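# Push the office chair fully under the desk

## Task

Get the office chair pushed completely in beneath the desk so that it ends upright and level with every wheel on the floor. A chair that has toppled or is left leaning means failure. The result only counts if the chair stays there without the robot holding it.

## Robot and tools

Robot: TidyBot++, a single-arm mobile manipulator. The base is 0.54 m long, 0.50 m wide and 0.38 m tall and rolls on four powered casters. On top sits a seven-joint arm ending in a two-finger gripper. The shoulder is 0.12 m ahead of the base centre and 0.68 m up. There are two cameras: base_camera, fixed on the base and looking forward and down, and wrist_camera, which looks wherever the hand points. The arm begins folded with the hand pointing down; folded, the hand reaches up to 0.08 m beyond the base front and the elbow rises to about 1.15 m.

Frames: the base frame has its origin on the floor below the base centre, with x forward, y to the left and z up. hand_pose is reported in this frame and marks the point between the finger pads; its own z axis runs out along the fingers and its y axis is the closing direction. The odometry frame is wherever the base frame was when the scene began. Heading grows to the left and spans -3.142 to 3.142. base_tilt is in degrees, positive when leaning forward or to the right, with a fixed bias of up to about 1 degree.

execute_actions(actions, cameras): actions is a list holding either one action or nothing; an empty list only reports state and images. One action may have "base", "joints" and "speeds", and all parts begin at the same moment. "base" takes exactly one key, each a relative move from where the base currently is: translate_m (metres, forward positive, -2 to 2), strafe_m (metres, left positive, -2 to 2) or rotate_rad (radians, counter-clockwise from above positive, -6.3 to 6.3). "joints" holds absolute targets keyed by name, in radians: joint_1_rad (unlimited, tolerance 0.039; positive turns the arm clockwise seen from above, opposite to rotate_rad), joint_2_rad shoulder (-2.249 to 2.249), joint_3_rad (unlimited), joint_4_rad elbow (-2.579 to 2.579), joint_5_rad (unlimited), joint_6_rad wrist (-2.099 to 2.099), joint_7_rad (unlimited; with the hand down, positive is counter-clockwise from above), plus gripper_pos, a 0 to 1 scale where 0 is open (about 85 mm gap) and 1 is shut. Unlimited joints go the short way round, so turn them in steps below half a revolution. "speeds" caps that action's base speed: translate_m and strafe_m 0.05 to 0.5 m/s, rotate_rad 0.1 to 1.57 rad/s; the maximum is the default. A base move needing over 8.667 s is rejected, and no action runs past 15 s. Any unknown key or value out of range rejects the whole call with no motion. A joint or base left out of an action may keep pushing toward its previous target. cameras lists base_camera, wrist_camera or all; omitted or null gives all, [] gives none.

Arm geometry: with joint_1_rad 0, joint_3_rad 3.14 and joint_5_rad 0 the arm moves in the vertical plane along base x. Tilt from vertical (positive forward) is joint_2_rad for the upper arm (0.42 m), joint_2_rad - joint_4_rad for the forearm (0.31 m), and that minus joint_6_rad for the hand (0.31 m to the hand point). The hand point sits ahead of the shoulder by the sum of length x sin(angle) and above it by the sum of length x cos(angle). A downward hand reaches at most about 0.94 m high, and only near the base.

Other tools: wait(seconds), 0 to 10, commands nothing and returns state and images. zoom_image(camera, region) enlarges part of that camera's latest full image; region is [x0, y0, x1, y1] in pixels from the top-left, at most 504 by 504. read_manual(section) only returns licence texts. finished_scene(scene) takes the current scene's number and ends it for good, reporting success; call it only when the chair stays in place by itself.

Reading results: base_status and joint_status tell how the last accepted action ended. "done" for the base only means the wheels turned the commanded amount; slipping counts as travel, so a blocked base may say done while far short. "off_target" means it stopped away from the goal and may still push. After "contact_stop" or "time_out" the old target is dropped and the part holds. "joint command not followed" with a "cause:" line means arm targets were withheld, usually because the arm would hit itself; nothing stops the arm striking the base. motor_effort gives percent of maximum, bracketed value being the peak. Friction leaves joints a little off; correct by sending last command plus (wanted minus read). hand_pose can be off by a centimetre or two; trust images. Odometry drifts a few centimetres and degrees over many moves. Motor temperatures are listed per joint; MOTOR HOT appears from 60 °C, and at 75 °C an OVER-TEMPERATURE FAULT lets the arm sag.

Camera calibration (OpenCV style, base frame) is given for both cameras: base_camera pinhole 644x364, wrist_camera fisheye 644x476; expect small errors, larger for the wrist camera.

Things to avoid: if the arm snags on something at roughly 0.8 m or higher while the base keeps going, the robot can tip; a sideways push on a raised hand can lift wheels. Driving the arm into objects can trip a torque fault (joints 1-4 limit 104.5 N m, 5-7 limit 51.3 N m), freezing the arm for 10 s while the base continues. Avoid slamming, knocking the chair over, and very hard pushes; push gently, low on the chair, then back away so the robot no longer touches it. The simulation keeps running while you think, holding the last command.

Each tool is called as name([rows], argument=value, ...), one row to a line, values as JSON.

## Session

execute_actions([
  {"joints": {"joint_6_rad": 0.4}},
])

Scene clock: 1.60 s.
Motor temperatures (°C, as the motors report them): [30 34 30 32 34 41 39]
base_odometry: x=+0.000 y=+0.000 heading=+0.000 (m, m, rad; odometry frame)
base_tilt: forward=+0.5 right=+0.0 (deg)
base_status: not commanded
joint_positions: joint_1_rad=+0.003 joint_2_rad=-0.312 joint_3_rad=+3.137 joint_4_rad=-2.500 joint_5_rad=+0.041 joint_6_rad=+0.392 joint_7_rad=+1.570 gripper_pos=+0.000
joint_status: all done
motor_effort: joint_1_rad=-1(2) joint_2_rad=-8(8) joint_3_rad=+1(1) joint_4_rad=+20(19) joint_5_rad=-1(0) joint_6_rad=+7(7) joint_7_rad=+1(0) (%)
hand_pose: x=+0.5496 y=+0.0071 z=+0.8310 quat_wxyz=(+0.005, +0.782, +0.020, +0.623) (m; base frame)
pictures: base_camera, wrist_camera
camera_calibration (this result's frames):
wrist_camera: T_world_to_cam=[[0.0273548, -0.999512, -0.0150625, 0.0152617], [-0.246972, 0.00784335, -0.968991, 0.99231], [0.968636, 0.0302266, -0.246637, -0.19312], [0, 0, 0, 1]] pos_world=[0.431719, 0.0133086, 0.914139]
Images, in order (width x height): base_camera 644x364, wrist_camera 644x476.

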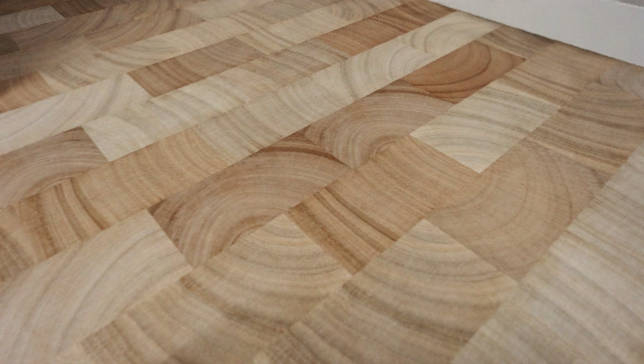

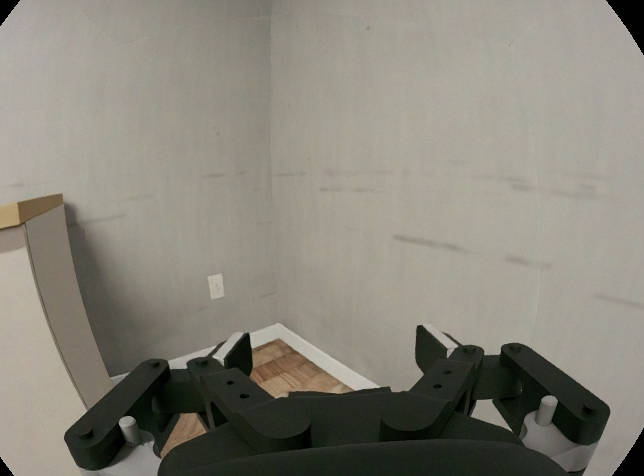

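execute_actions([
  {"base": {"rotate_rad": -1.1}},
], cameras=["wrist_camera"])

Scene clock: 13.20 s.
Motor temperatures (°C, as the motors report them): [30 34 30 32 34 41 39]
base_odometry: x=+0.000 y=+0.000 heading=-1.099 (m, m, rad; odometry frame)
base_tilt: forward=+0.5 right=+0.1 (deg)
base_status: done
joint_positions: joint_1_rad=+0.003 joint_2_rad=-0.312 joint_3_rad=+3.138 joint_4_rad=-2.500 joint_5_rad=+0.041 joint_6_rad=+0.392 joint_7_rad=+1.570 gripper_pos=+0.000
joint_status: not commanded
motor_effort: joint_1_rad=-1(3) joint_2_rad=-8(9) joint_3_rad=+1(3) joint_4_rad=+18(19) joint_5_rad=-1(1) joint_6_rad=+6(7) joint_7_rad=+1(1) (%)
hand_pose: x=+0.5496 y=+0.0066 z=+0.8310 quat_wxyz=(+0.006, +0.782, +0.020, +0.623) (m; base frame)
pictures: wrist_camera
camera_calibration (this result's frames):
wrist_camera: T_world_to_cam=[[0.0264703, -0.999532, -0.0153475, 0.015561], [-0.246964, 0.0083383, -0.968989, 0.992314], [0.968663, 0.0294397, -0.246628, -0.193139], [0, 0, 0, 1]] pos_world=[0.43174, 0.0129655, 0.914146]
Images, in order (width x height): wrist_camera 644x476.

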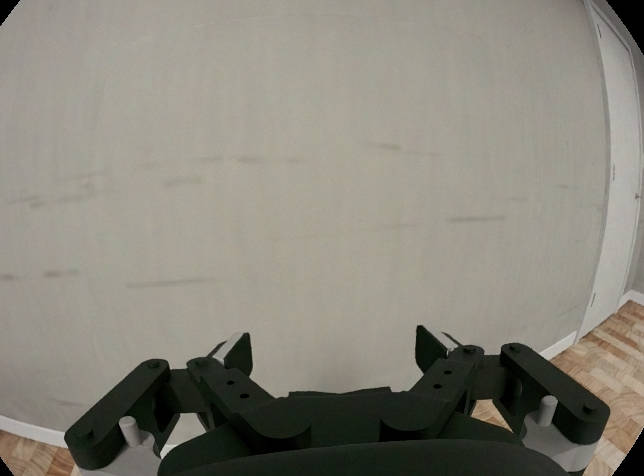

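execute_actions([
  {"base": {"rotate_rad": -1.3}},
], cameras=["wrist_camera"])

Scene clock: 20.10 s.
Motor temperatures (°C, as the motors report them): [30 34 30 32 34 41 39]
base_odometry: x=+0.000 y=+0.000 heading=-2.399 (m, m, rad; odometry frame)
base_tilt: forward=+0.5 right=+0.0 (deg)
base_status: done
joint_positions: joint_1_rad=+0.003 joint_2_rad=-0.312 joint_3_rad=+3.139 joint_4_rad=-2.500 joint_5_rad=+0.041 joint_6_rad=+0.392 joint_7_rad=+1.570 gripper_pos=+0.000
joint_status: not commanded
motor_effort: joint_1_rad=-1(0) joint_2_rad=-7(8) joint_3_rad=+1(3) joint_4_rad=+18(19) joint_5_rad=-1(1) joint_6_rad=+7(7) joint_7_rad=+1(0) (%)
hand_pose: x=+0.5496 y=+0.0063 z=+0.8310 quat_wxyz=(+0.006, +0.782, +0.019, +0.623) (m; base frame)
pictures: wrist_camera
camera_calibration (this result's frames):
wrist_camera: T_world_to_cam=[[0.0257486, -0.999547, -0.0155789, 0.0158045], [-0.246957, 0.00874091, -0.968987, 0.992316], [0.968684, 0.0287974, -0.24662, -0.193154], [0, 0, 0, 1]] pos_world=[0.431758, 0.0126859, 0.914152]
Images, in order (width x height): wrist_camera 644x476.

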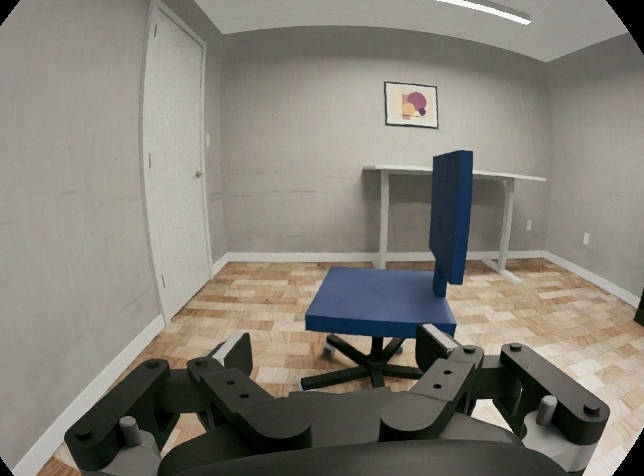

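execute_actions([
  {"base": {"rotate_rad": 1.36}},
], cameras=["wrist_camera"])

Scene clock: 142.43 s.
Motor temperatures (°C, as the motors report them): [30 32 30 32 34 41 39]
base_odometry: x=+0.000 y=+0.000 heading=-1.039 (m, m, rad; odometry frame)
base_tilt: forward=+0.5 right=+0.0 (deg)
base_status: done
joint_positions: joint_1_rad=+0.003 joint_2_rad=-0.312 joint_3_rad=+3.138 joint_4_rad=-2.500 joint_5_rad=+0.041 joint_6_rad=+0.392 joint_7_rad=+1.570 gripper_pos=+0.000
joint_status: not commanded
motor_effort: joint_1_rad=-2(1) joint_2_rad=-8(9) joint_3_rad=+1(3) joint_4_rad=+19(19) joint_5_rad=-1(1) joint_6_rad=+7(7) joint_7_rad=+1(0) (%)
hand_pose: x=+0.5496 y=+0.0067 z=+0.8310 quat_wxyz=(+0.006, +0.782, +0.020, +0.623) (m; base frame)
pictures: wrist_camera
camera_calibration (this result's frames):
wrist_camera: T_world_to_cam=[[0.0266349, -0.999528, -0.015287, 0.0155002], [-0.246966, 0.00823894, -0.968989, 0.992313], [0.968658, 0.0295843, -0.24663, -0.193135], [0, 0, 0, 1]] pos_world=[0.431736, 0.0130311, 0.914145]
Images, in order (width x height): wrist_camera 644x476.

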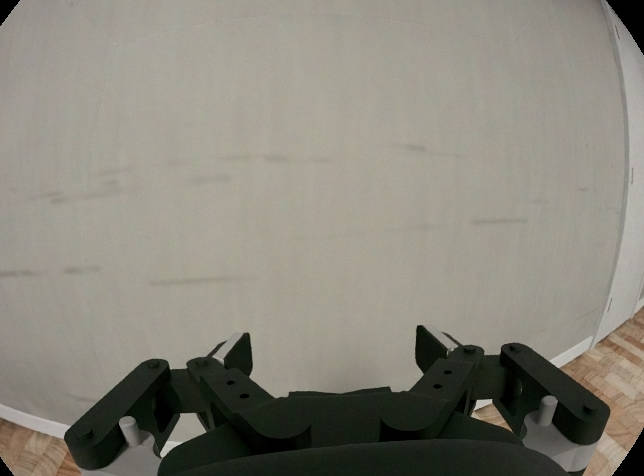

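execute_actions(actions=[])

Scene clock: 170.97 s.
Motor temperatures (°C, as the motors report them): [30 32 30 32 34 41 39]
base_odometry: x=+0.000 y=+0.000 heading=-1.039 (m, m, rad; odometry frame)
base_tilt: forward=+0.5 right=+0.0 (deg)
base_status: done
joint_positions: joint_1_rad=+0.003 joint_2_rad=-0.312 joint_3_rad=+3.138 joint_4_rad=-2.500 joint_5_rad=+0.041 joint_6_rad=+0.392 joint_7_rad=+1.570 gripper_pos=+0.000
joint_status: not commanded
motor_effort: joint_1_rad=-2(1) joint_2_rad=-8(9) joint_3_rad=+1(3) joint_4_rad=+18(19) joint_5_rad=-1(1) joint_6_rad=+8(7) joint_7_rad=+1(0) (%)
hand_pose: x=+0.5496 y=+0.0067 z=+0.8310 quat_wxyz=(+0.006, +0.782, +0.020, +0.623) (m; base frame)
pictures: base_camera, wrist_camera
camera_calibration (this result's frames):
wrist_camera: T_world_to_cam=[[0.0266349, -0.999528, -0.015287, 0.0155002], [-0.246966, 0.00823893, -0.968989, 0.992313], [0.968658, 0.0295843, -0.24663, -0.193135], [0, 0, 0, 1]] pos_world=[0.431736, 0.0130311, 0.914145]
Images, in order (width x height): base_camera 644x364, wrist_camera 644x476.

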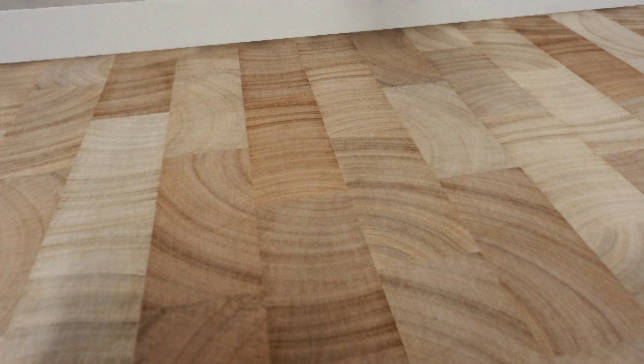

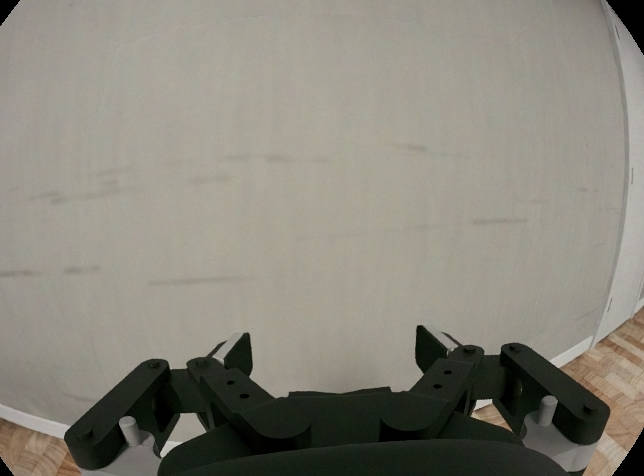

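execute_actions([
  {"base":{"translate_m":-1.33},"joints":{"joint_1_rad":0,"joint_2_rad":2.0,"joint_3_rad":3.14,"joint_4_rad":-0.384,"joint_5_rad":0,"joint_6_rad":0.813,"joint_7_rad":1.57,"gripper_pos":0}},
])

execute_actions([
  {"base":{"strafe_m":-0.9}},
])

Scene clock: 192.67 s.
Motor temperatures (°C, as the motors report them): [30 32 30 32 34 41 39]
base_odometry: x=-0.675 y=+1.146 heading=-1.039 (m, m, rad; odometry frame)
base_tilt: forward=+0.5 right=+0.1 (deg)
base_status: done
joint_positions: joint_1_rad=+0.003 joint_2_rad=+2.007 joint_3_rad=+3.138 joint_4_rad=-0.395 joint_5_rad=+0.038 joint_6_rad=+0.781 joint_7_rad=+1.570 gripper_pos=+0.000
joint_status: all done
motor_effort: joint_1_rad=-1(2) joint_2_rad=-52(60) joint_3_rad=+0(1) joint_4_rad=+16(18) joint_5_rad=-1(1) joint_6_rad=+7(8) joint_7_rad=+1(1) (%)
hand_pose: x=+1.0230 y=+0.0075 z=+0.2561 quat_wxyz=(-0.001, +0.725, +0.016, +0.689) (m; base frame)
pictures: base_camera, wrist_camera
camera_calibration (this result's frames):
wrist_camera: T_world_to_cam=[[0.035078, -0.999048, -0.0259494, -0.0110829], [-0.0755346, 0.0232408, -0.996872, 0.383804], [0.996526, 0.0369284, -0.0746474, -0.866198], [0, 0, 0, 1]] pos_world=[0.892568, 0.0119951, 0.317656]
Images, in order (width x height): base_camera 644x364, wrist_camera 644x476.

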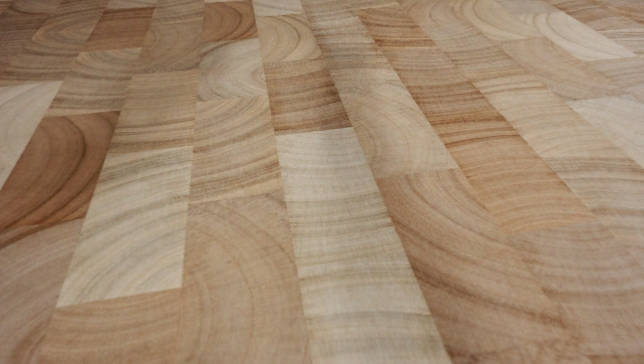

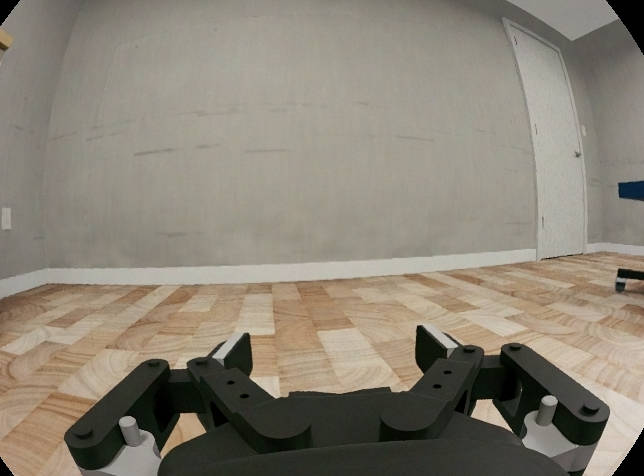

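Scene clock: 195.80 s.
Motor temperatures (°C, as the motors report them): [30 32 30 32 34 41 39]
base_odometry: x=-1.451 y=+0.690 heading=-1.039 (m, m, rad; odometry frame)
base_tilt: forward=+0.5 right=+0.1 (deg)
base_status: done
joint_positions: joint_1_rad=+0.003 joint_2_rad=+2.007 joint_3_rad=+3.138 joint_4_rad=-0.395 joint_5_rad=+0.036 joint_6_rad=+0.781 joint_7_rad=+1.570 gripper_pos=+0.000
joint_status: not commanded
motor_effort: joint_1_rad=-1(2) joint_2_rad=-52(52) joint_3_rad=+0(0) joint_4_rad=+16(17) joint_5_rad=-1(1) joint_6_rad=+8(7) joint_7_rad=+0(1) (%)
hand_pose: x=+1.0231 y=+0.0061 z=+0.2562 quat_wxyz=(+0.000, +0.725, +0.015, +0.689) (m; base frame)
pictures: base_camera, wrist_camera
camera_calibration (this result's frames):
wrist_camera: T_world_to_cam=[[0.0322075, -0.999094, -0.0278094, -0.00902553], [-0.0753194, 0.0253185, -0.996838, 0.383681], [0.996639, 0.0342002, -0.0744357, -0.866345], [0, 0, 0, 1]] pos_world=[0.892622, 0.0108976, 0.31773]
Images, in order (width x height): base_camera 644x364, wrist_camera 644x476.

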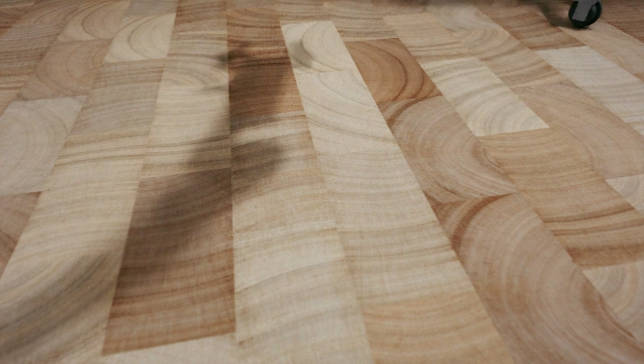

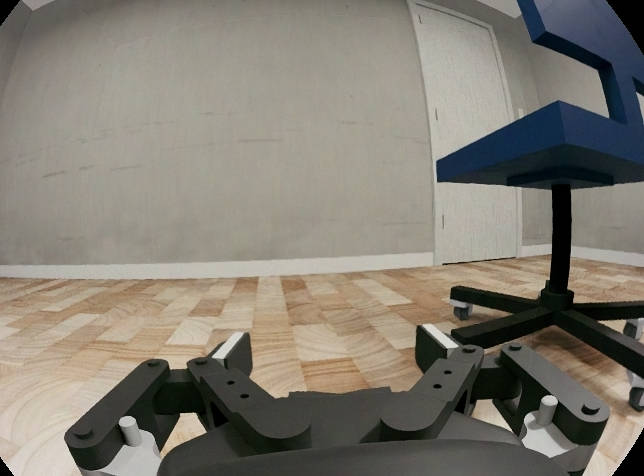

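execute_actions([
  {"base":{"strafe_m":-0.54}},
])

Scene clock: 207.50 s.
Motor temperatures (°C, as the motors report them): [30 32 30 32 34 41 39]
base_odometry: x=-1.917 y=+0.416 heading=-1.039 (m, m, rad; odometry frame)
base_tilt: forward=+0.6 right=+0.1 (deg)
base_status: done
joint_positions: joint_1_rad=+0.007 joint_2_rad=+2.007 joint_3_rad=+3.138 joint_4_rad=-0.395 joint_5_rad=+0.035 joint_6_rad=+0.781 joint_7_rad=+1.570 gripper_pos=+0.000
joint_status: not commanded
motor_effort: joint_1_rad=-1(5) joint_2_rad=-52(53) joint_3_rad=+0(0) joint_4_rad=+16(17) joint_5_rad=-1(1) joint_6_rad=+7(7) joint_7_rad=+1(1) (%)
hand_pose: x=+1.0232 y=+0.0027 z=+0.2563 quat_wxyz=(+0.001, +0.724, +0.013, +0.689) (m; base frame)
pictures: base_camera, wrist_camera
camera_calibration (this result's frames):
wrist_camera: T_world_to_cam=[[0.0283299, -0.999206, -0.028027, -0.00836828], [-0.074839, 0.0258394, -0.996861, 0.38343], [0.996793, 0.0303385, -0.0740475, -0.866517], [0, 0, 0, 1]] pos_world=[0.892671, 0.00801957, 0.317829]
Images, in order (width x height): base_camera 644x364, wrist_camera 644x476.

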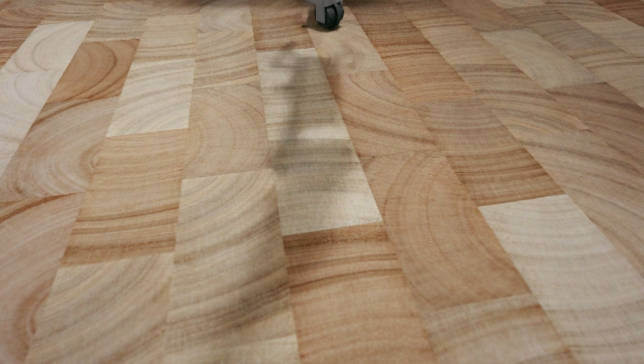

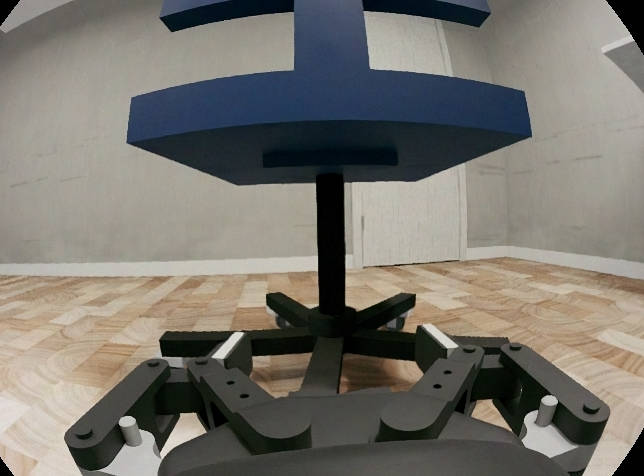

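execute_actions([
  {"base":{"translate_m":0.3},"speeds":{"translate_m":0.3}},
], cameras=["wrist_camera"])

Scene clock: 215.87 s.
Motor temperatures (°C, as the motors report them): [30 32 30 32 34 41 39]
base_odometry: x=-1.765 y=+0.157 heading=-1.040 (m, m, rad; odometry frame)
base_tilt: forward=+0.5 right=+0.1 (deg)
base_status: done
joint_positions: joint_1_rad=+0.007 joint_2_rad=+2.002 joint_3_rad=+3.138 joint_4_rad=-0.392 joint_5_rad=+0.035 joint_6_rad=+0.782 joint_7_rad=+1.570 gripper_pos=+0.000
joint_status: not commanded
motor_effort: joint_1_rad=-1(0) joint_2_rad=-53(55) joint_3_rad=+0(0) joint_4_rad=+17(18) joint_5_rad=-1(1) joint_6_rad=+7(8) joint_7_rad=+1(0) (%)
hand_pose: x=+1.0261 y=+0.0027 z=+0.2626 quat_wxyz=(+0.001, +0.722, +0.013, +0.692) (m; base frame)
pictures: wrist_camera
camera_calibration (this result's frames):
wrist_camera: T_world_to_cam=[[0.0285636, -0.999207, -0.0277272, -0.00861749], [-0.0663279, 0.0257828, -0.997465, 0.381355], [0.997389, 0.0303302, -0.0655389, -0.871788], [0, 0, 0, 1]] pos_world=[0.895053, 0.0079985, 0.323013]
Images, in order (width x height): wrist_camera 644x476.

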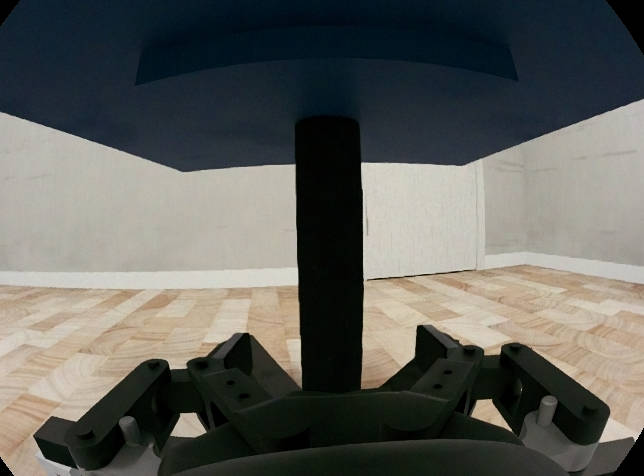

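execute_actions([
  {"base":{"translate_m":0.09},"speeds":{"translate_m":0.15}},
], cameras=["wrist_camera"])

Scene clock: 220.70 s.
Motor temperatures (°C, as the motors report them): [30 32 30 32 34 41 39]
base_odometry: x=-1.719 y=+0.079 heading=-1.040 (m, m, rad; odometry frame)
base_tilt: forward=+0.5 right=+0.0 (deg)
base_status: done
joint_positions: joint_1_rad=+0.007 joint_2_rad=+2.001 joint_3_rad=+3.138 joint_4_rad=-0.391 joint_5_rad=+0.035 joint_6_rad=+0.782 joint_7_rad=+1.570 gripper_pos=+0.000
joint_status: not commanded
motor_effort: joint_1_rad=-2(4) joint_2_rad=-54(54) joint_3_rad=+0(0) joint_4_rad=+16(18) joint_5_rad=-1(1) joint_6_rad=+7(8) joint_7_rad=+1(1) (%)
hand_pose: x=+1.0267 y=+0.0027 z=+0.2640 quat_wxyz=(+0.001, +0.721, +0.013, +0.693) (m; base frame)
pictures: wrist_camera
camera_calibration (this result's frames):
wrist_camera: T_world_to_cam=[[0.0286573, -0.999207, -0.0276585, -0.00868034], [-0.0643687, 0.0257678, -0.997593, 0.380839], [0.997515, 0.0303687, -0.0635792, -0.872983], [0, 0, 0, 1]] pos_world=[0.895576, 0.00802454, 0.324179]
Images, in order (width x height): wrist_camera 644x476.

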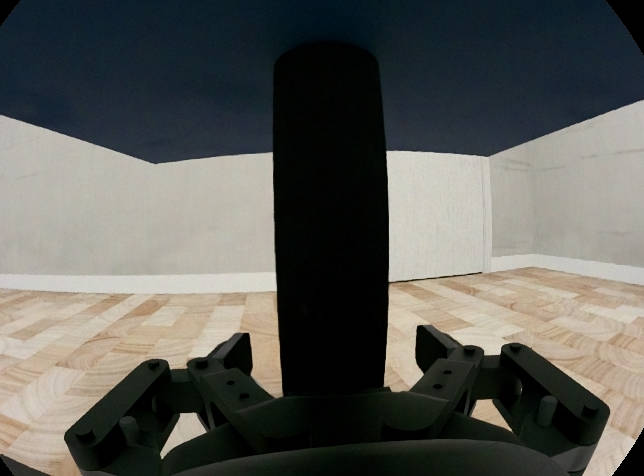

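Column is 113 px wide. Closing the gripper.

execute_actions([
  {"joints":{"gripper_pos":1}},
], cameras=["wrist_camera"])

Scene clock: 225.23 s.
Motor temperatures (°C, as the motors report them): [30 32 30 32 34 41 39]
base_odometry: x=-1.719 y=+0.080 heading=-1.040 (m, m, rad; odometry frame)
base_tilt: forward=+0.5 right=+0.0 (deg)
base_status: not commanded
joint_positions: joint_1_rad=+0.006 joint_2_rad=+2.001 joint_3_rad=+3.138 joint_4_rad=-0.391 joint_5_rad=+0.033 joint_6_rad=+0.784 joint_7_rad=+1.570 gripper_pos=+0.473
joint_status: gripper_pos off_target (ended at +0.473, target +1.000)
motor_effort: joint_1_rad=-2(2) joint_2_rad=-54(56) joint_3_rad=+0(0) joint_4_rad=+17(18) joint_5_rad=+0(2) joint_6_rad=+7(8) joint_7_rad=+2(2) (%)
hand_pose: x=+1.0264 y=+0.0035 z=+0.2641 quat_wxyz=(+0.001, +0.720, +0.012, +0.694) (m; base frame)
pictures: wrist_camera
camera_calibration (this result's frames):
wrist_camera: T_world_to_cam=[[0.0285153, -0.999168, -0.0291689, -0.00734244], [-0.0628287, 0.0273316, -0.99765, 0.379286], [0.997617, 0.030281, -0.061997, -0.873257], [0, 0, 0, 1]] pos_world=[0.895215, 0.00874026, 0.324041]
Images, in order (width x height): wrist_camera 644x476.

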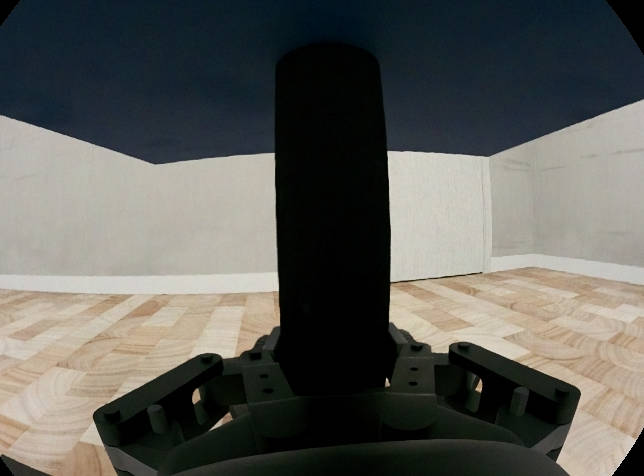

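execute_actions([
  {"base":{"strafe_m":0.35},"speeds":{"strafe_m":0.15}},
], cameras=["wrist_camera"])

Scene clock: 250.73 s.
Motor temperatures (°C, as the motors report them): [30 33 30 32 34 41 39]
base_odometry: x=-1.417 y=+0.257 heading=-1.040 (m, m, rad; odometry frame)
base_tilt: forward=+0.5 right=+0.1 (deg)
base_status: done
joint_positions: joint_1_rad=+0.022 joint_2_rad=+2.002 joint_3_rad=+3.142 joint_4_rad=-0.391 joint_5_rad=+0.015 joint_6_rad=+0.784 joint_7_rad=+1.570 gripper_pos=+0.473
joint_status: not commanded
motor_effort: joint_1_rad=-4(17) joint_2_rad=-53(55) joint_3_rad=-2(3) joint_4_rad=+17(18) joint_5_rad=-1(3) joint_6_rad=+8(9) joint_7_rad=-4(5) (%)
hand_pose: x=+1.0263 y=-0.0149 z=+0.2640 quat_wxyz=(+0.007, +0.720, +0.000, +0.693) (m; base frame)
pictures: wrist_camera
camera_calibration (this result's frames):
wrist_camera: T_world_to_cam=[[0.00106606, -0.999281, -0.0379029, 0.00478315], [-0.0619474, 0.0377641, -0.997365, 0.378842], [0.998079, 0.00341123, -0.0618626, -0.873464], [0, 0, 0, 1]] pos_world=[0.895249, -0.00654732, 0.32399]
Images, in order (width x height): wrist_camera 644x476.

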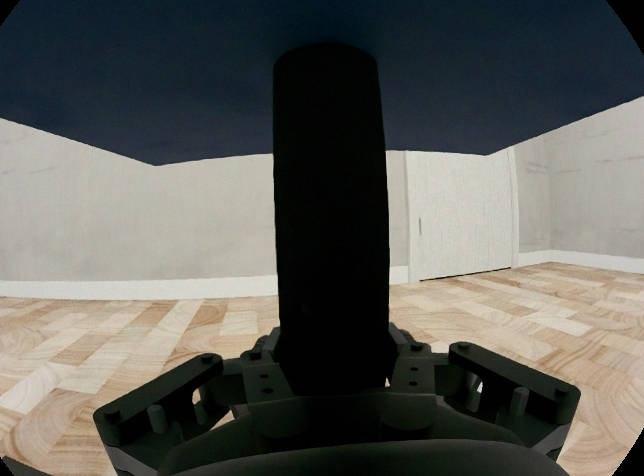

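execute_actions([
  {"base":{"rotate_rad":-1.36},"speeds":{"rotate_rad":0.3}},
])

Scene clock: 259.33 s.
Motor temperatures (°C, as the motors report them): [30 33 30 32 34 41 39]
base_odometry: x=-1.417 y=+0.257 heading=-2.400 (m, m, rad; odometry frame)
base_tilt: forward=+0.5 right=+0.1 (deg)
base_status: done
joint_positions: joint_1_rad=+0.028 joint_2_rad=+2.002 joint_3_rad=+3.142 joint_4_rad=-0.391 joint_5_rad=+0.026 joint_6_rad=+0.784 joint_7_rad=+1.570 gripper_pos=+0.473
joint_status: not commanded
motor_effort: joint_1_rad=-7(24) joint_2_rad=-51(54) joint_3_rad=+0(2) joint_4_rad=+17(19) joint_5_rad=+1(10) joint_6_rad=+9(9) joint_7_rad=+1(4) (%)
hand_pose: x=+1.0262 y=-0.0186 z=+0.2640 quat_wxyz=(+0.009, +0.720, +0.003, +0.693) (m; base frame)
pictures: base_camera, wrist_camera
camera_calibration (this result's frames):
wrist_camera: T_world_to_cam=[[0.0024027, -0.99954, -0.0302406, -0.00240516], [-0.0621062, 0.0300332, -0.997618, 0.379068], [0.998067, 0.00427511, -0.0620054, -0.873309], [0, 0, 0, 1]] pos_world=[0.895169, -0.0100552, 0.323942]
Images, in order (width x height): base_camera 644x364, wrist_camera 644x476.

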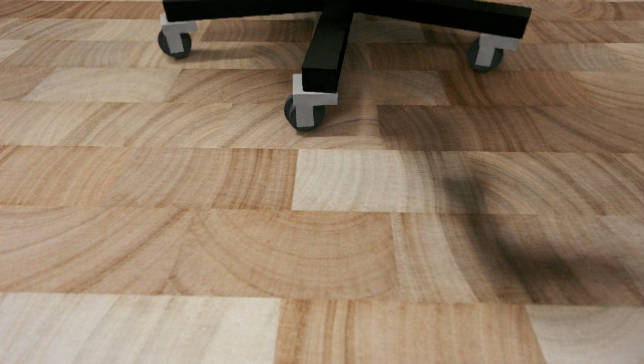

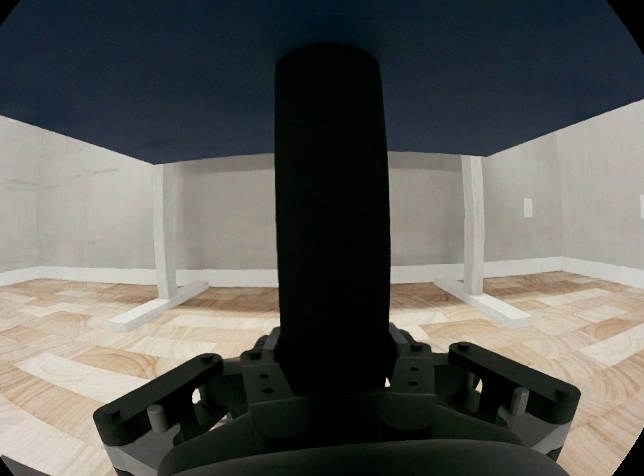

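zoom_image(camera="wrist_camera", region=[70, 130, 574, 350])

zoom_image(camera="base_camera", region=[70, 0, 574, 364])

Region (70, 130, 574, 350) of wrist_camera's 644x476 image, scaled by 1.000; it fills the top 220 rows of this view, and the rest is white.

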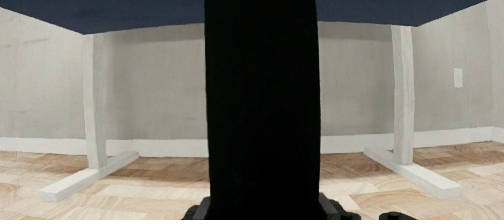

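Region (70, 0, 574, 364) of base_camera's 644x364 image, scaled by 1.000.

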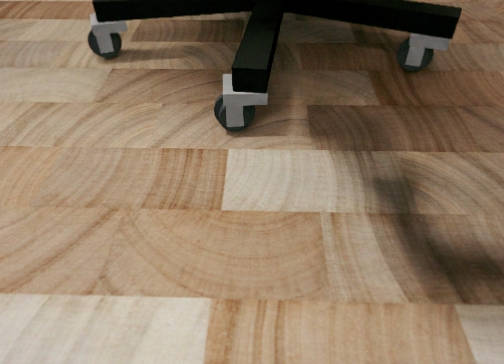

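zoom_image(camera="base_camera", region=[0, 270, 322, 330])

zoom_image(camera="base_camera", region=[322, 270, 644, 330])

Region (0, 270, 322, 330) of base_camera's 644x364 image, scaled by 1.565; it fills the top 94 rows of this view, and the rest is white.

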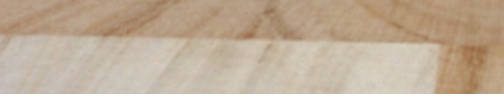

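Region (322, 270, 644, 330) of base_camera's 644x364 image, scaled by 1.565; it fills the top 94 rows of this view, and the rest is white.

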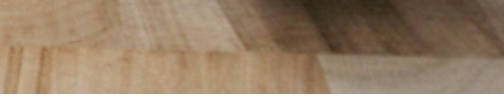

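zoom_image(camera="wrist_camera", region=[90, 200, 250, 340])

zoom_image(camera="wrist_camera", region=[400, 200, 560, 340])

Region (90, 200, 250, 340) of wrist_camera's 644x476 image, scaled by 3.150; it fills the top 441 rows of this view, and the rest is white.

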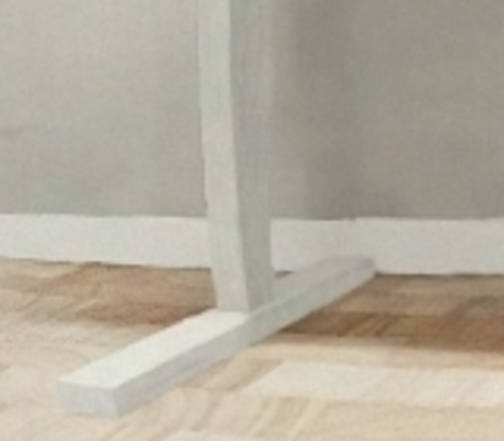

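Region (400, 200, 560, 340) of wrist_camera's 644x476 image, scaled by 3.150; it fills the top 441 rows of this view, and the rest is white.

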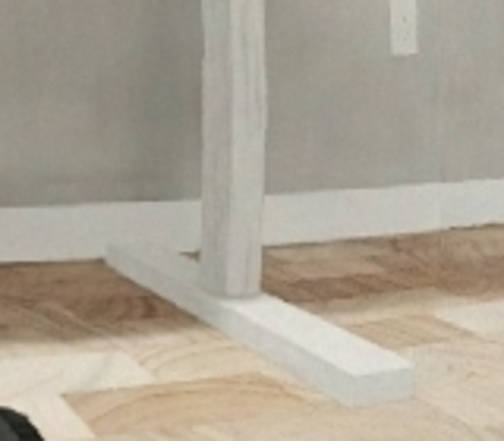

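execute_actions([
  {"base":{"rotate_rad":-0.04},"speeds":{"rotate_rad":0.15}},
], cameras=[])

execute_actions([
  {"base":{"strafe_m":0.07},"speeds":{"strafe_m":0.1}},
])

Scene clock: 370.47 s.
Motor temperatures (°C, as the motors report them): [30 34 30 32 34 41 39]
base_odometry: x=-1.417 y=+0.257 heading=-2.438 (m, m, rad; odometry frame)
base_tilt: forward=+0.6 right=+0.1 (deg)
base_status: done
joint_positions: joint_1_rad=-0.015 joint_2_rad=+2.002 joint_3_rad=+3.142 joint_4_rad=-0.391 joint_5_rad=+0.026 joint_6_rad=+0.784 joint_7_rad=+1.570 gripper_pos=+0.473
joint_status: not commanded
motor_effort: joint_1_rad=-1(6) joint_2_rad=-53(53) joint_3_rad=+0(0) joint_4_rad=+16(16) joint_5_rad=+0(3) joint_6_rad=+8(7) joint_7_rad=+1(1) (%)
hand_pose: x=+1.0262 y=+0.0203 z=+0.2640 quat_wxyz=(-0.006, +0.720, +0.018, +0.693) (m; base frame)
pictures: none
No camera images: the call's "cameras" was empty. Leave "cameras" out to get every camera's image.

Scene clock: 371.70 s.
Motor temperatures (°C, as the motors report them): [30 34 30 32 34 41 39]
base_odometry: x=-1.372 y=+0.203 heading=-2.440 (m, m, rad; odometry frame)
base_tilt: forward=+0.5 right=+0.1 (deg)
base_status: done
joint_positions: joint_1_rad=+0.032 joint_2_rad=+2.002 joint_3_rad=+3.143 joint_4_rad=-0.391 joint_5_rad=+0.023 joint_6_rad=+0.784 joint_7_rad=+1.570 gripper_pos=+0.473
joint_status: not commanded
motor_effort: joint_1_rad=-8(10) joint_2_rad=-54(55) joint_3_rad=+0(2) joint_4_rad=+18(18) joint_5_rad=+1(2) joint_6_rad=+7(9) joint_7_rad=+0(1) (%)
hand_pose: x=+1.0261 y=-0.0231 z=+0.2640 quat_wxyz=(+0.011, +0.720, +0.000, +0.693) (m; base frame)
pictures: base_camera, wrist_camera
camera_calibration (this result's frames):
wrist_camera: T_world_to_cam=[[-0.00411953, -0.999471, -0.032257, 0.0003446], [-0.0618637, 0.0324502, -0.997557, 0.378971], [0.998076, -0.00211393, -0.0619647, -0.873351], [0, 0, 0, 1]] pos_world=[0.895117, -0.0137995, 0.323939]
Images, in order (width x height): base_camera 644x364, wrist_camera 644x476.

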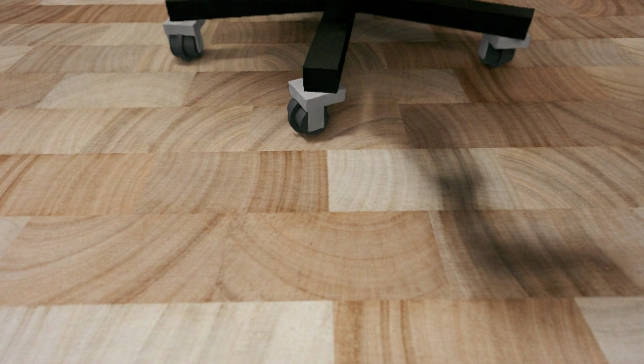

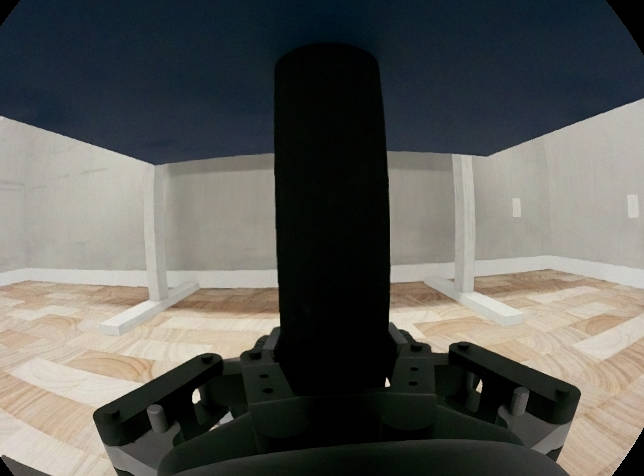

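zoom_image(camera="base_camera", region=[0, 275, 322, 335])

zoom_image(camera="base_camera", region=[322, 275, 644, 335])

Region (0, 275, 322, 335) of base_camera's 644x364 image, scaled by 1.565; it fills the top 94 rows of this view, and the rest is white.

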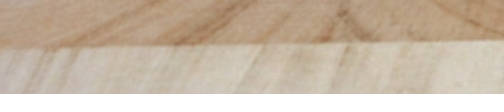

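Region (322, 275, 644, 335) of base_camera's 644x364 image, scaled by 1.565; it fills the top 94 rows of this view, and the rest is white.

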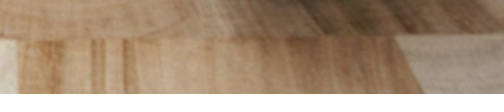

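execute_actions([
  {"base":{"translate_m":0.58},"speeds":{"translate_m":0.22}},
])

Scene clock: 415.63 s.
Motor temperatures (°C, as the motors report them): [30 35 30 32 34 41 39]
base_odometry: x=-1.815 y=-0.172 heading=-2.439 (m, m, rad; odometry frame)
base_tilt: forward=+0.5 right=+0.1 (deg)
base_status: done
joint_positions: joint_1_rad=+0.029 joint_2_rad=+2.010 joint_3_rad=+3.143 joint_4_rad=-0.391 joint_5_rad=+0.023 joint_6_rad=+0.808 joint_7_rad=+1.570 gripper_pos=+0.473
joint_status: not commanded
motor_effort: joint_1_rad=-4(9) joint_2_rad=-55(57) joint_3_rad=-1(1) joint_4_rad=+17(19) joint_5_rad=+0(1) joint_6_rad=+10(11) joint_7_rad=-1(1) (%)
hand_pose: x=+1.0230 y=-0.0201 z=+0.2643 quat_wxyz=(+0.010, +0.715, +0.001, +0.699) (m; base frame)
pictures: base_camera, wrist_camera
camera_calibration (this result's frames):
wrist_camera: T_world_to_cam=[[-0.0000574622, -0.999481, -0.0321992, -0.000764125], [-0.0455533, 0.0321684, -0.998444, 0.362584], [0.998962, 0.00140941, -0.0455316, -0.875461], [0, 0, 0, 1]] pos_world=[0.891069, -0.0111936, 0.322134]
Images, in order (width x height): base_camera 644x364, wrist_camera 644x476.

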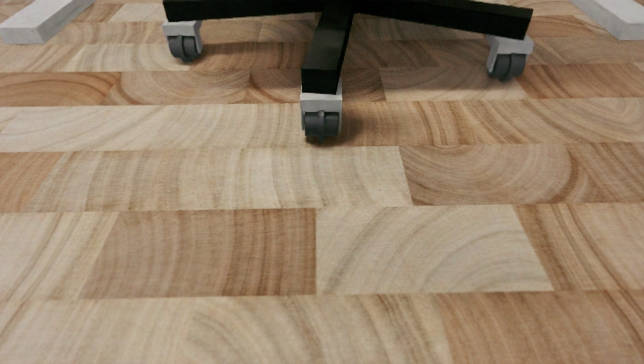

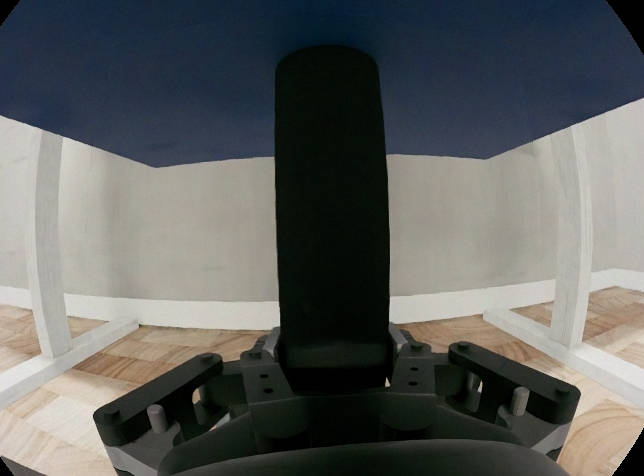

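zoom_image(camera="base_camera", region=[0, 0, 160, 80])

zoom_image(camera="base_camera", region=[484, 0, 644, 80])

Region (0, 0, 160, 80) of base_camera's 644x364 image, scaled by 3.150.

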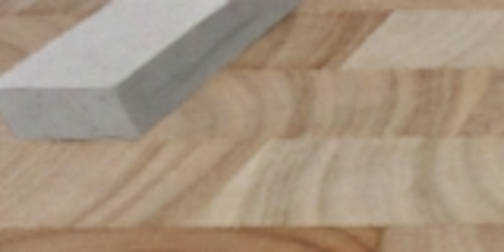

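Region (484, 0, 644, 80) of base_camera's 644x364 image, scaled by 3.150.

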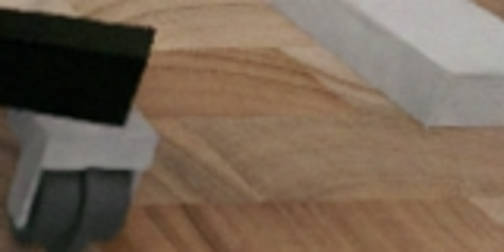

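execute_actions([
  {"base":{"translate_m":0.09},"speeds":{"translate_m":0.09}},
], cameras=[])

execute_actions([
  {"base":{"translate_m":0.04},"speeds":{"translate_m":0.06}},
])

Scene clock: 445.20 s.
Motor temperatures (°C, as the motors report them): [30 35 30 32 34 41 39]
base_odometry: x=-1.883 y=-0.230 heading=-2.439 (m, m, rad; odometry frame)
base_tilt: forward=+0.5 right=+0.0 (deg)
base_status: done
joint_positions: joint_1_rad=+0.030 joint_2_rad=+2.010 joint_3_rad=+3.143 joint_4_rad=-0.391 joint_5_rad=+0.023 joint_6_rad=+0.811 joint_7_rad=+1.570 gripper_pos=+0.473
joint_status: not commanded
motor_effort: joint_1_rad=-6(9) joint_2_rad=-53(58) joint_3_rad=-1(1) joint_4_rad=+16(20) joint_5_rad=+0(1) joint_6_rad=+10(12) joint_7_rad=-1(0) (%)
hand_pose: x=+1.0227 y=-0.0204 z=+0.2643 quat_wxyz=(+0.010, +0.714, +0.001, +0.700) (m; base frame)
pictures: none
No camera images: the call's "cameras" was empty. Leave "cameras" out to get every camera's image.

Scene clock: 446.33 s.
Motor temperatures (°C, as the motors report them): [30 35 30 32 34 41 39]
base_odometry: x=-1.914 y=-0.256 heading=-2.438 (m, m, rad; odometry frame)
base_tilt: forward=+0.5 right=+0.1 (deg)
base_status: done
joint_positions: joint_1_rad=+0.030 joint_2_rad=+2.010 joint_3_rad=+3.143 joint_4_rad=-0.391 joint_5_rad=+0.022 joint_6_rad=+0.810 joint_7_rad=+1.570 gripper_pos=+0.473
joint_status: not commanded
motor_effort: joint_1_rad=-7(10) joint_2_rad=-55(59) joint_3_rad=-1(1) joint_4_rad=+18(20) joint_5_rad=+1(2) joint_6_rad=+10(13) joint_7_rad=-1(1) (%)
hand_pose: x=+1.0228 y=-0.0206 z=+0.2644 quat_wxyz=(+0.010, +0.714, +0.001, +0.700) (m; base frame)
pictures: base_camera, wrist_camera
camera_calibration (this result's frames):
wrist_camera: T_world_to_cam=[[-0.000703294, -0.999479, -0.0322646, -0.000663453], [-0.0444632, 0.0322639, -0.99849, 0.361514], [0.999011, 0.000732354, -0.0444628, -0.875588], [0, 0, 0, 1]] pos_world=[0.890795, -0.0116857, 0.322016]
Images, in order (width x height): base_camera 644x364, wrist_camera 644x476.

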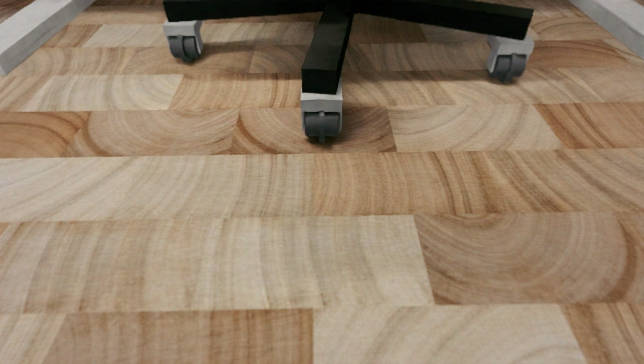

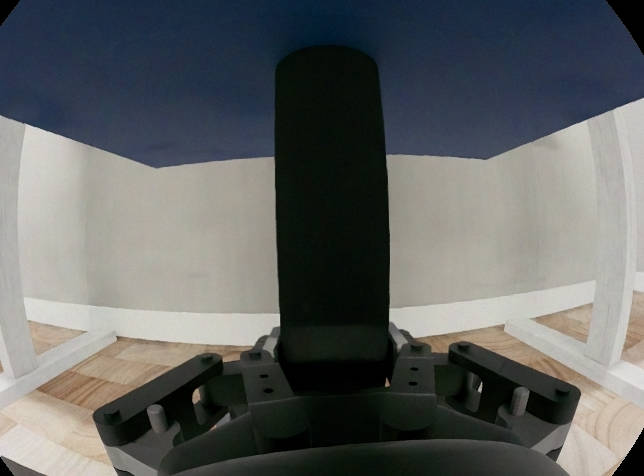

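No contact yet. Another small step.

execute_actions([
  {"base":{"translate_m":0.04},"speeds":{"translate_m":0.06}},
], cameras=["base_camera"])

Scene clock: 449.90 s.
Motor temperatures (°C, as the motors report them): [30 35 30 32 34 41 39]
base_odometry: x=-1.944 y=-0.282 heading=-2.438 (m, m, rad; odometry frame)
base_tilt: forward=+0.5 right=+0.1 (deg)
base_status: done
joint_positions: joint_1_rad=+0.030 joint_2_rad=+2.019 joint_3_rad=+3.143 joint_4_rad=-0.395 joint_5_rad=+0.022 joint_6_rad=+0.840 joint_7_rad=+1.570 gripper_pos=+0.473
joint_status: not commanded
motor_effort: joint_1_rad=-6(11) joint_2_rad=-55(62) joint_3_rad=+0(1) joint_4_rad=+18(23) joint_5_rad=+0(2) joint_6_rad=+5(11) joint_7_rad=+0(1) (%)
hand_pose: x=+1.0185 y=-0.0201 z=+0.2640 quat_wxyz=(+0.010, +0.708, +0.001, +0.706) (m; base frame)
pictures: base_camera
Images, in order (width x height): base_camera 644x364.

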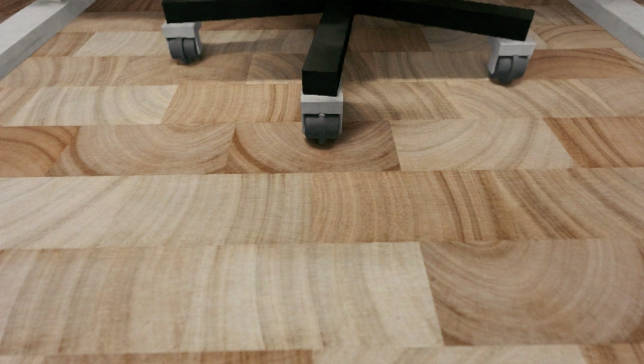

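execute_actions([
  {"base":{"translate_m":0.02},"speeds":{"translate_m":0.05}},
])

Scene clock: 460.60 s.
Motor temperatures (°C, as the motors report them): [30 35 30 32 34 41 39]
base_odometry: x=-1.958 y=-0.294 heading=-2.437 (m, m, rad; odometry frame)
base_tilt: forward=+0.4 right=+0.1 (deg)
base_status: translate_m time_out (by the wheels' count: +0.018 of +0.020)
joint_positions: joint_1_rad=+0.030 joint_2_rad=+2.051 joint_3_rad=+3.143 joint_4_rad=-0.400 joint_5_rad=+0.019 joint_6_rad=+0.937 joint_7_rad=+1.570 gripper_pos=+0.473
joint_status: not commanded
motor_effort: joint_1_rad=-7(10) joint_2_rad=-59(65) joint_3_rad=+0(1) joint_4_rad=+19(23) joint_5_rad=+1(2) joint_6_rad=-10(16) joint_7_rad=+2(2) (%)
hand_pose: x=+1.0032 y=-0.0206 z=+0.2634 quat_wxyz=(+0.010, +0.686, -0.001, +0.727) (m; base frame)
pictures: base_camera, wrist_camera
camera_calibration (this result's frames):
wrist_camera: T_world_to_cam=[[0.000829237, -0.999413, -0.03424, -0.00164719], [0.0338403, 0.0342484, -0.99884, 0.281278], [0.999427, -0.000330418, 0.0338489, -0.87714], [0, 0, 0, 1]] pos_world=[0.86712, -0.0115694, 0.310585]
Images, in order (width x height): base_camera 644x364, wrist_camera 644x476.

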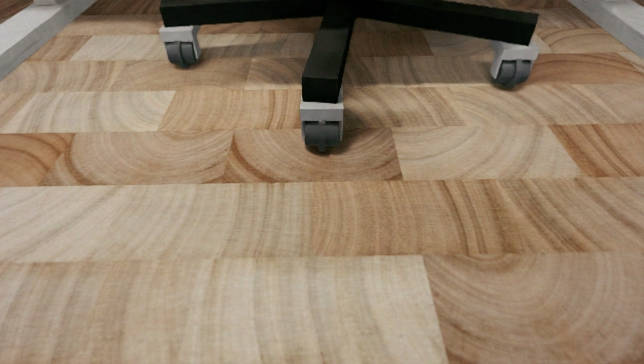

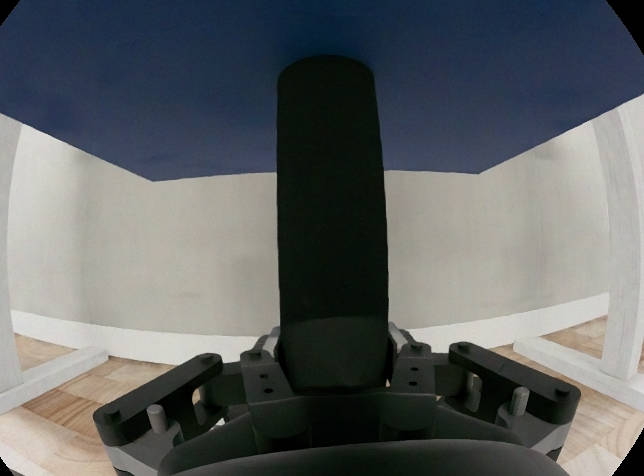

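execute_actions([
  {"base":{"translate_m":-0.018},"joints":{"joint_1_rad":0.03},"speeds":{"translate_m":0.05}},
], cameras=["wrist_camera"])

Scene clock: 469.10 s.
Motor temperatures (°C, as the motors report them): [30 35 30 32 34 41 39]
base_odometry: x=-1.944 y=-0.282 heading=-2.437 (m, m, rad; odometry frame)
base_tilt: forward=+0.5 right=+0.0 (deg)
base_status: done
joint_positions: joint_1_rad=+0.030 joint_2_rad=+2.017 joint_3_rad=+3.143 joint_4_rad=-0.395 joint_5_rad=+0.019 joint_6_rad=+0.835 joint_7_rad=+1.570 gripper_pos=+0.473
joint_status: all done
motor_effort: joint_1_rad=-1(8) joint_2_rad=-54(58) joint_3_rad=+1(0) joint_4_rad=+16(19) joint_5_rad=+0(2) joint_6_rad=+6(11) joint_7_rad=+2(2) (%)
hand_pose: x=+1.0191 y=-0.0209 z=+0.2639 quat_wxyz=(+0.010, +0.709, -0.001, +0.705) (m; base frame)
pictures: wrist_camera
camera_calibration (this result's frames):
wrist_camera: T_world_to_cam=[[-0.002146, -0.999399, -0.0346015, 0.00110451], [-0.0297812, 0.0346501, -0.998956, 0.346136], [0.999554, -0.00111328, -0.0298376, -0.876305], [0, 0, 0, 1]] pos_world=[0.886225, -0.0118654, 0.319666]
Images, in order (width x height): wrist_camera 644x476.

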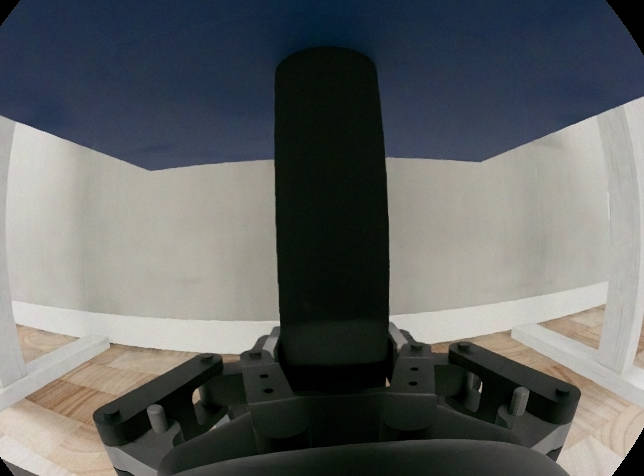

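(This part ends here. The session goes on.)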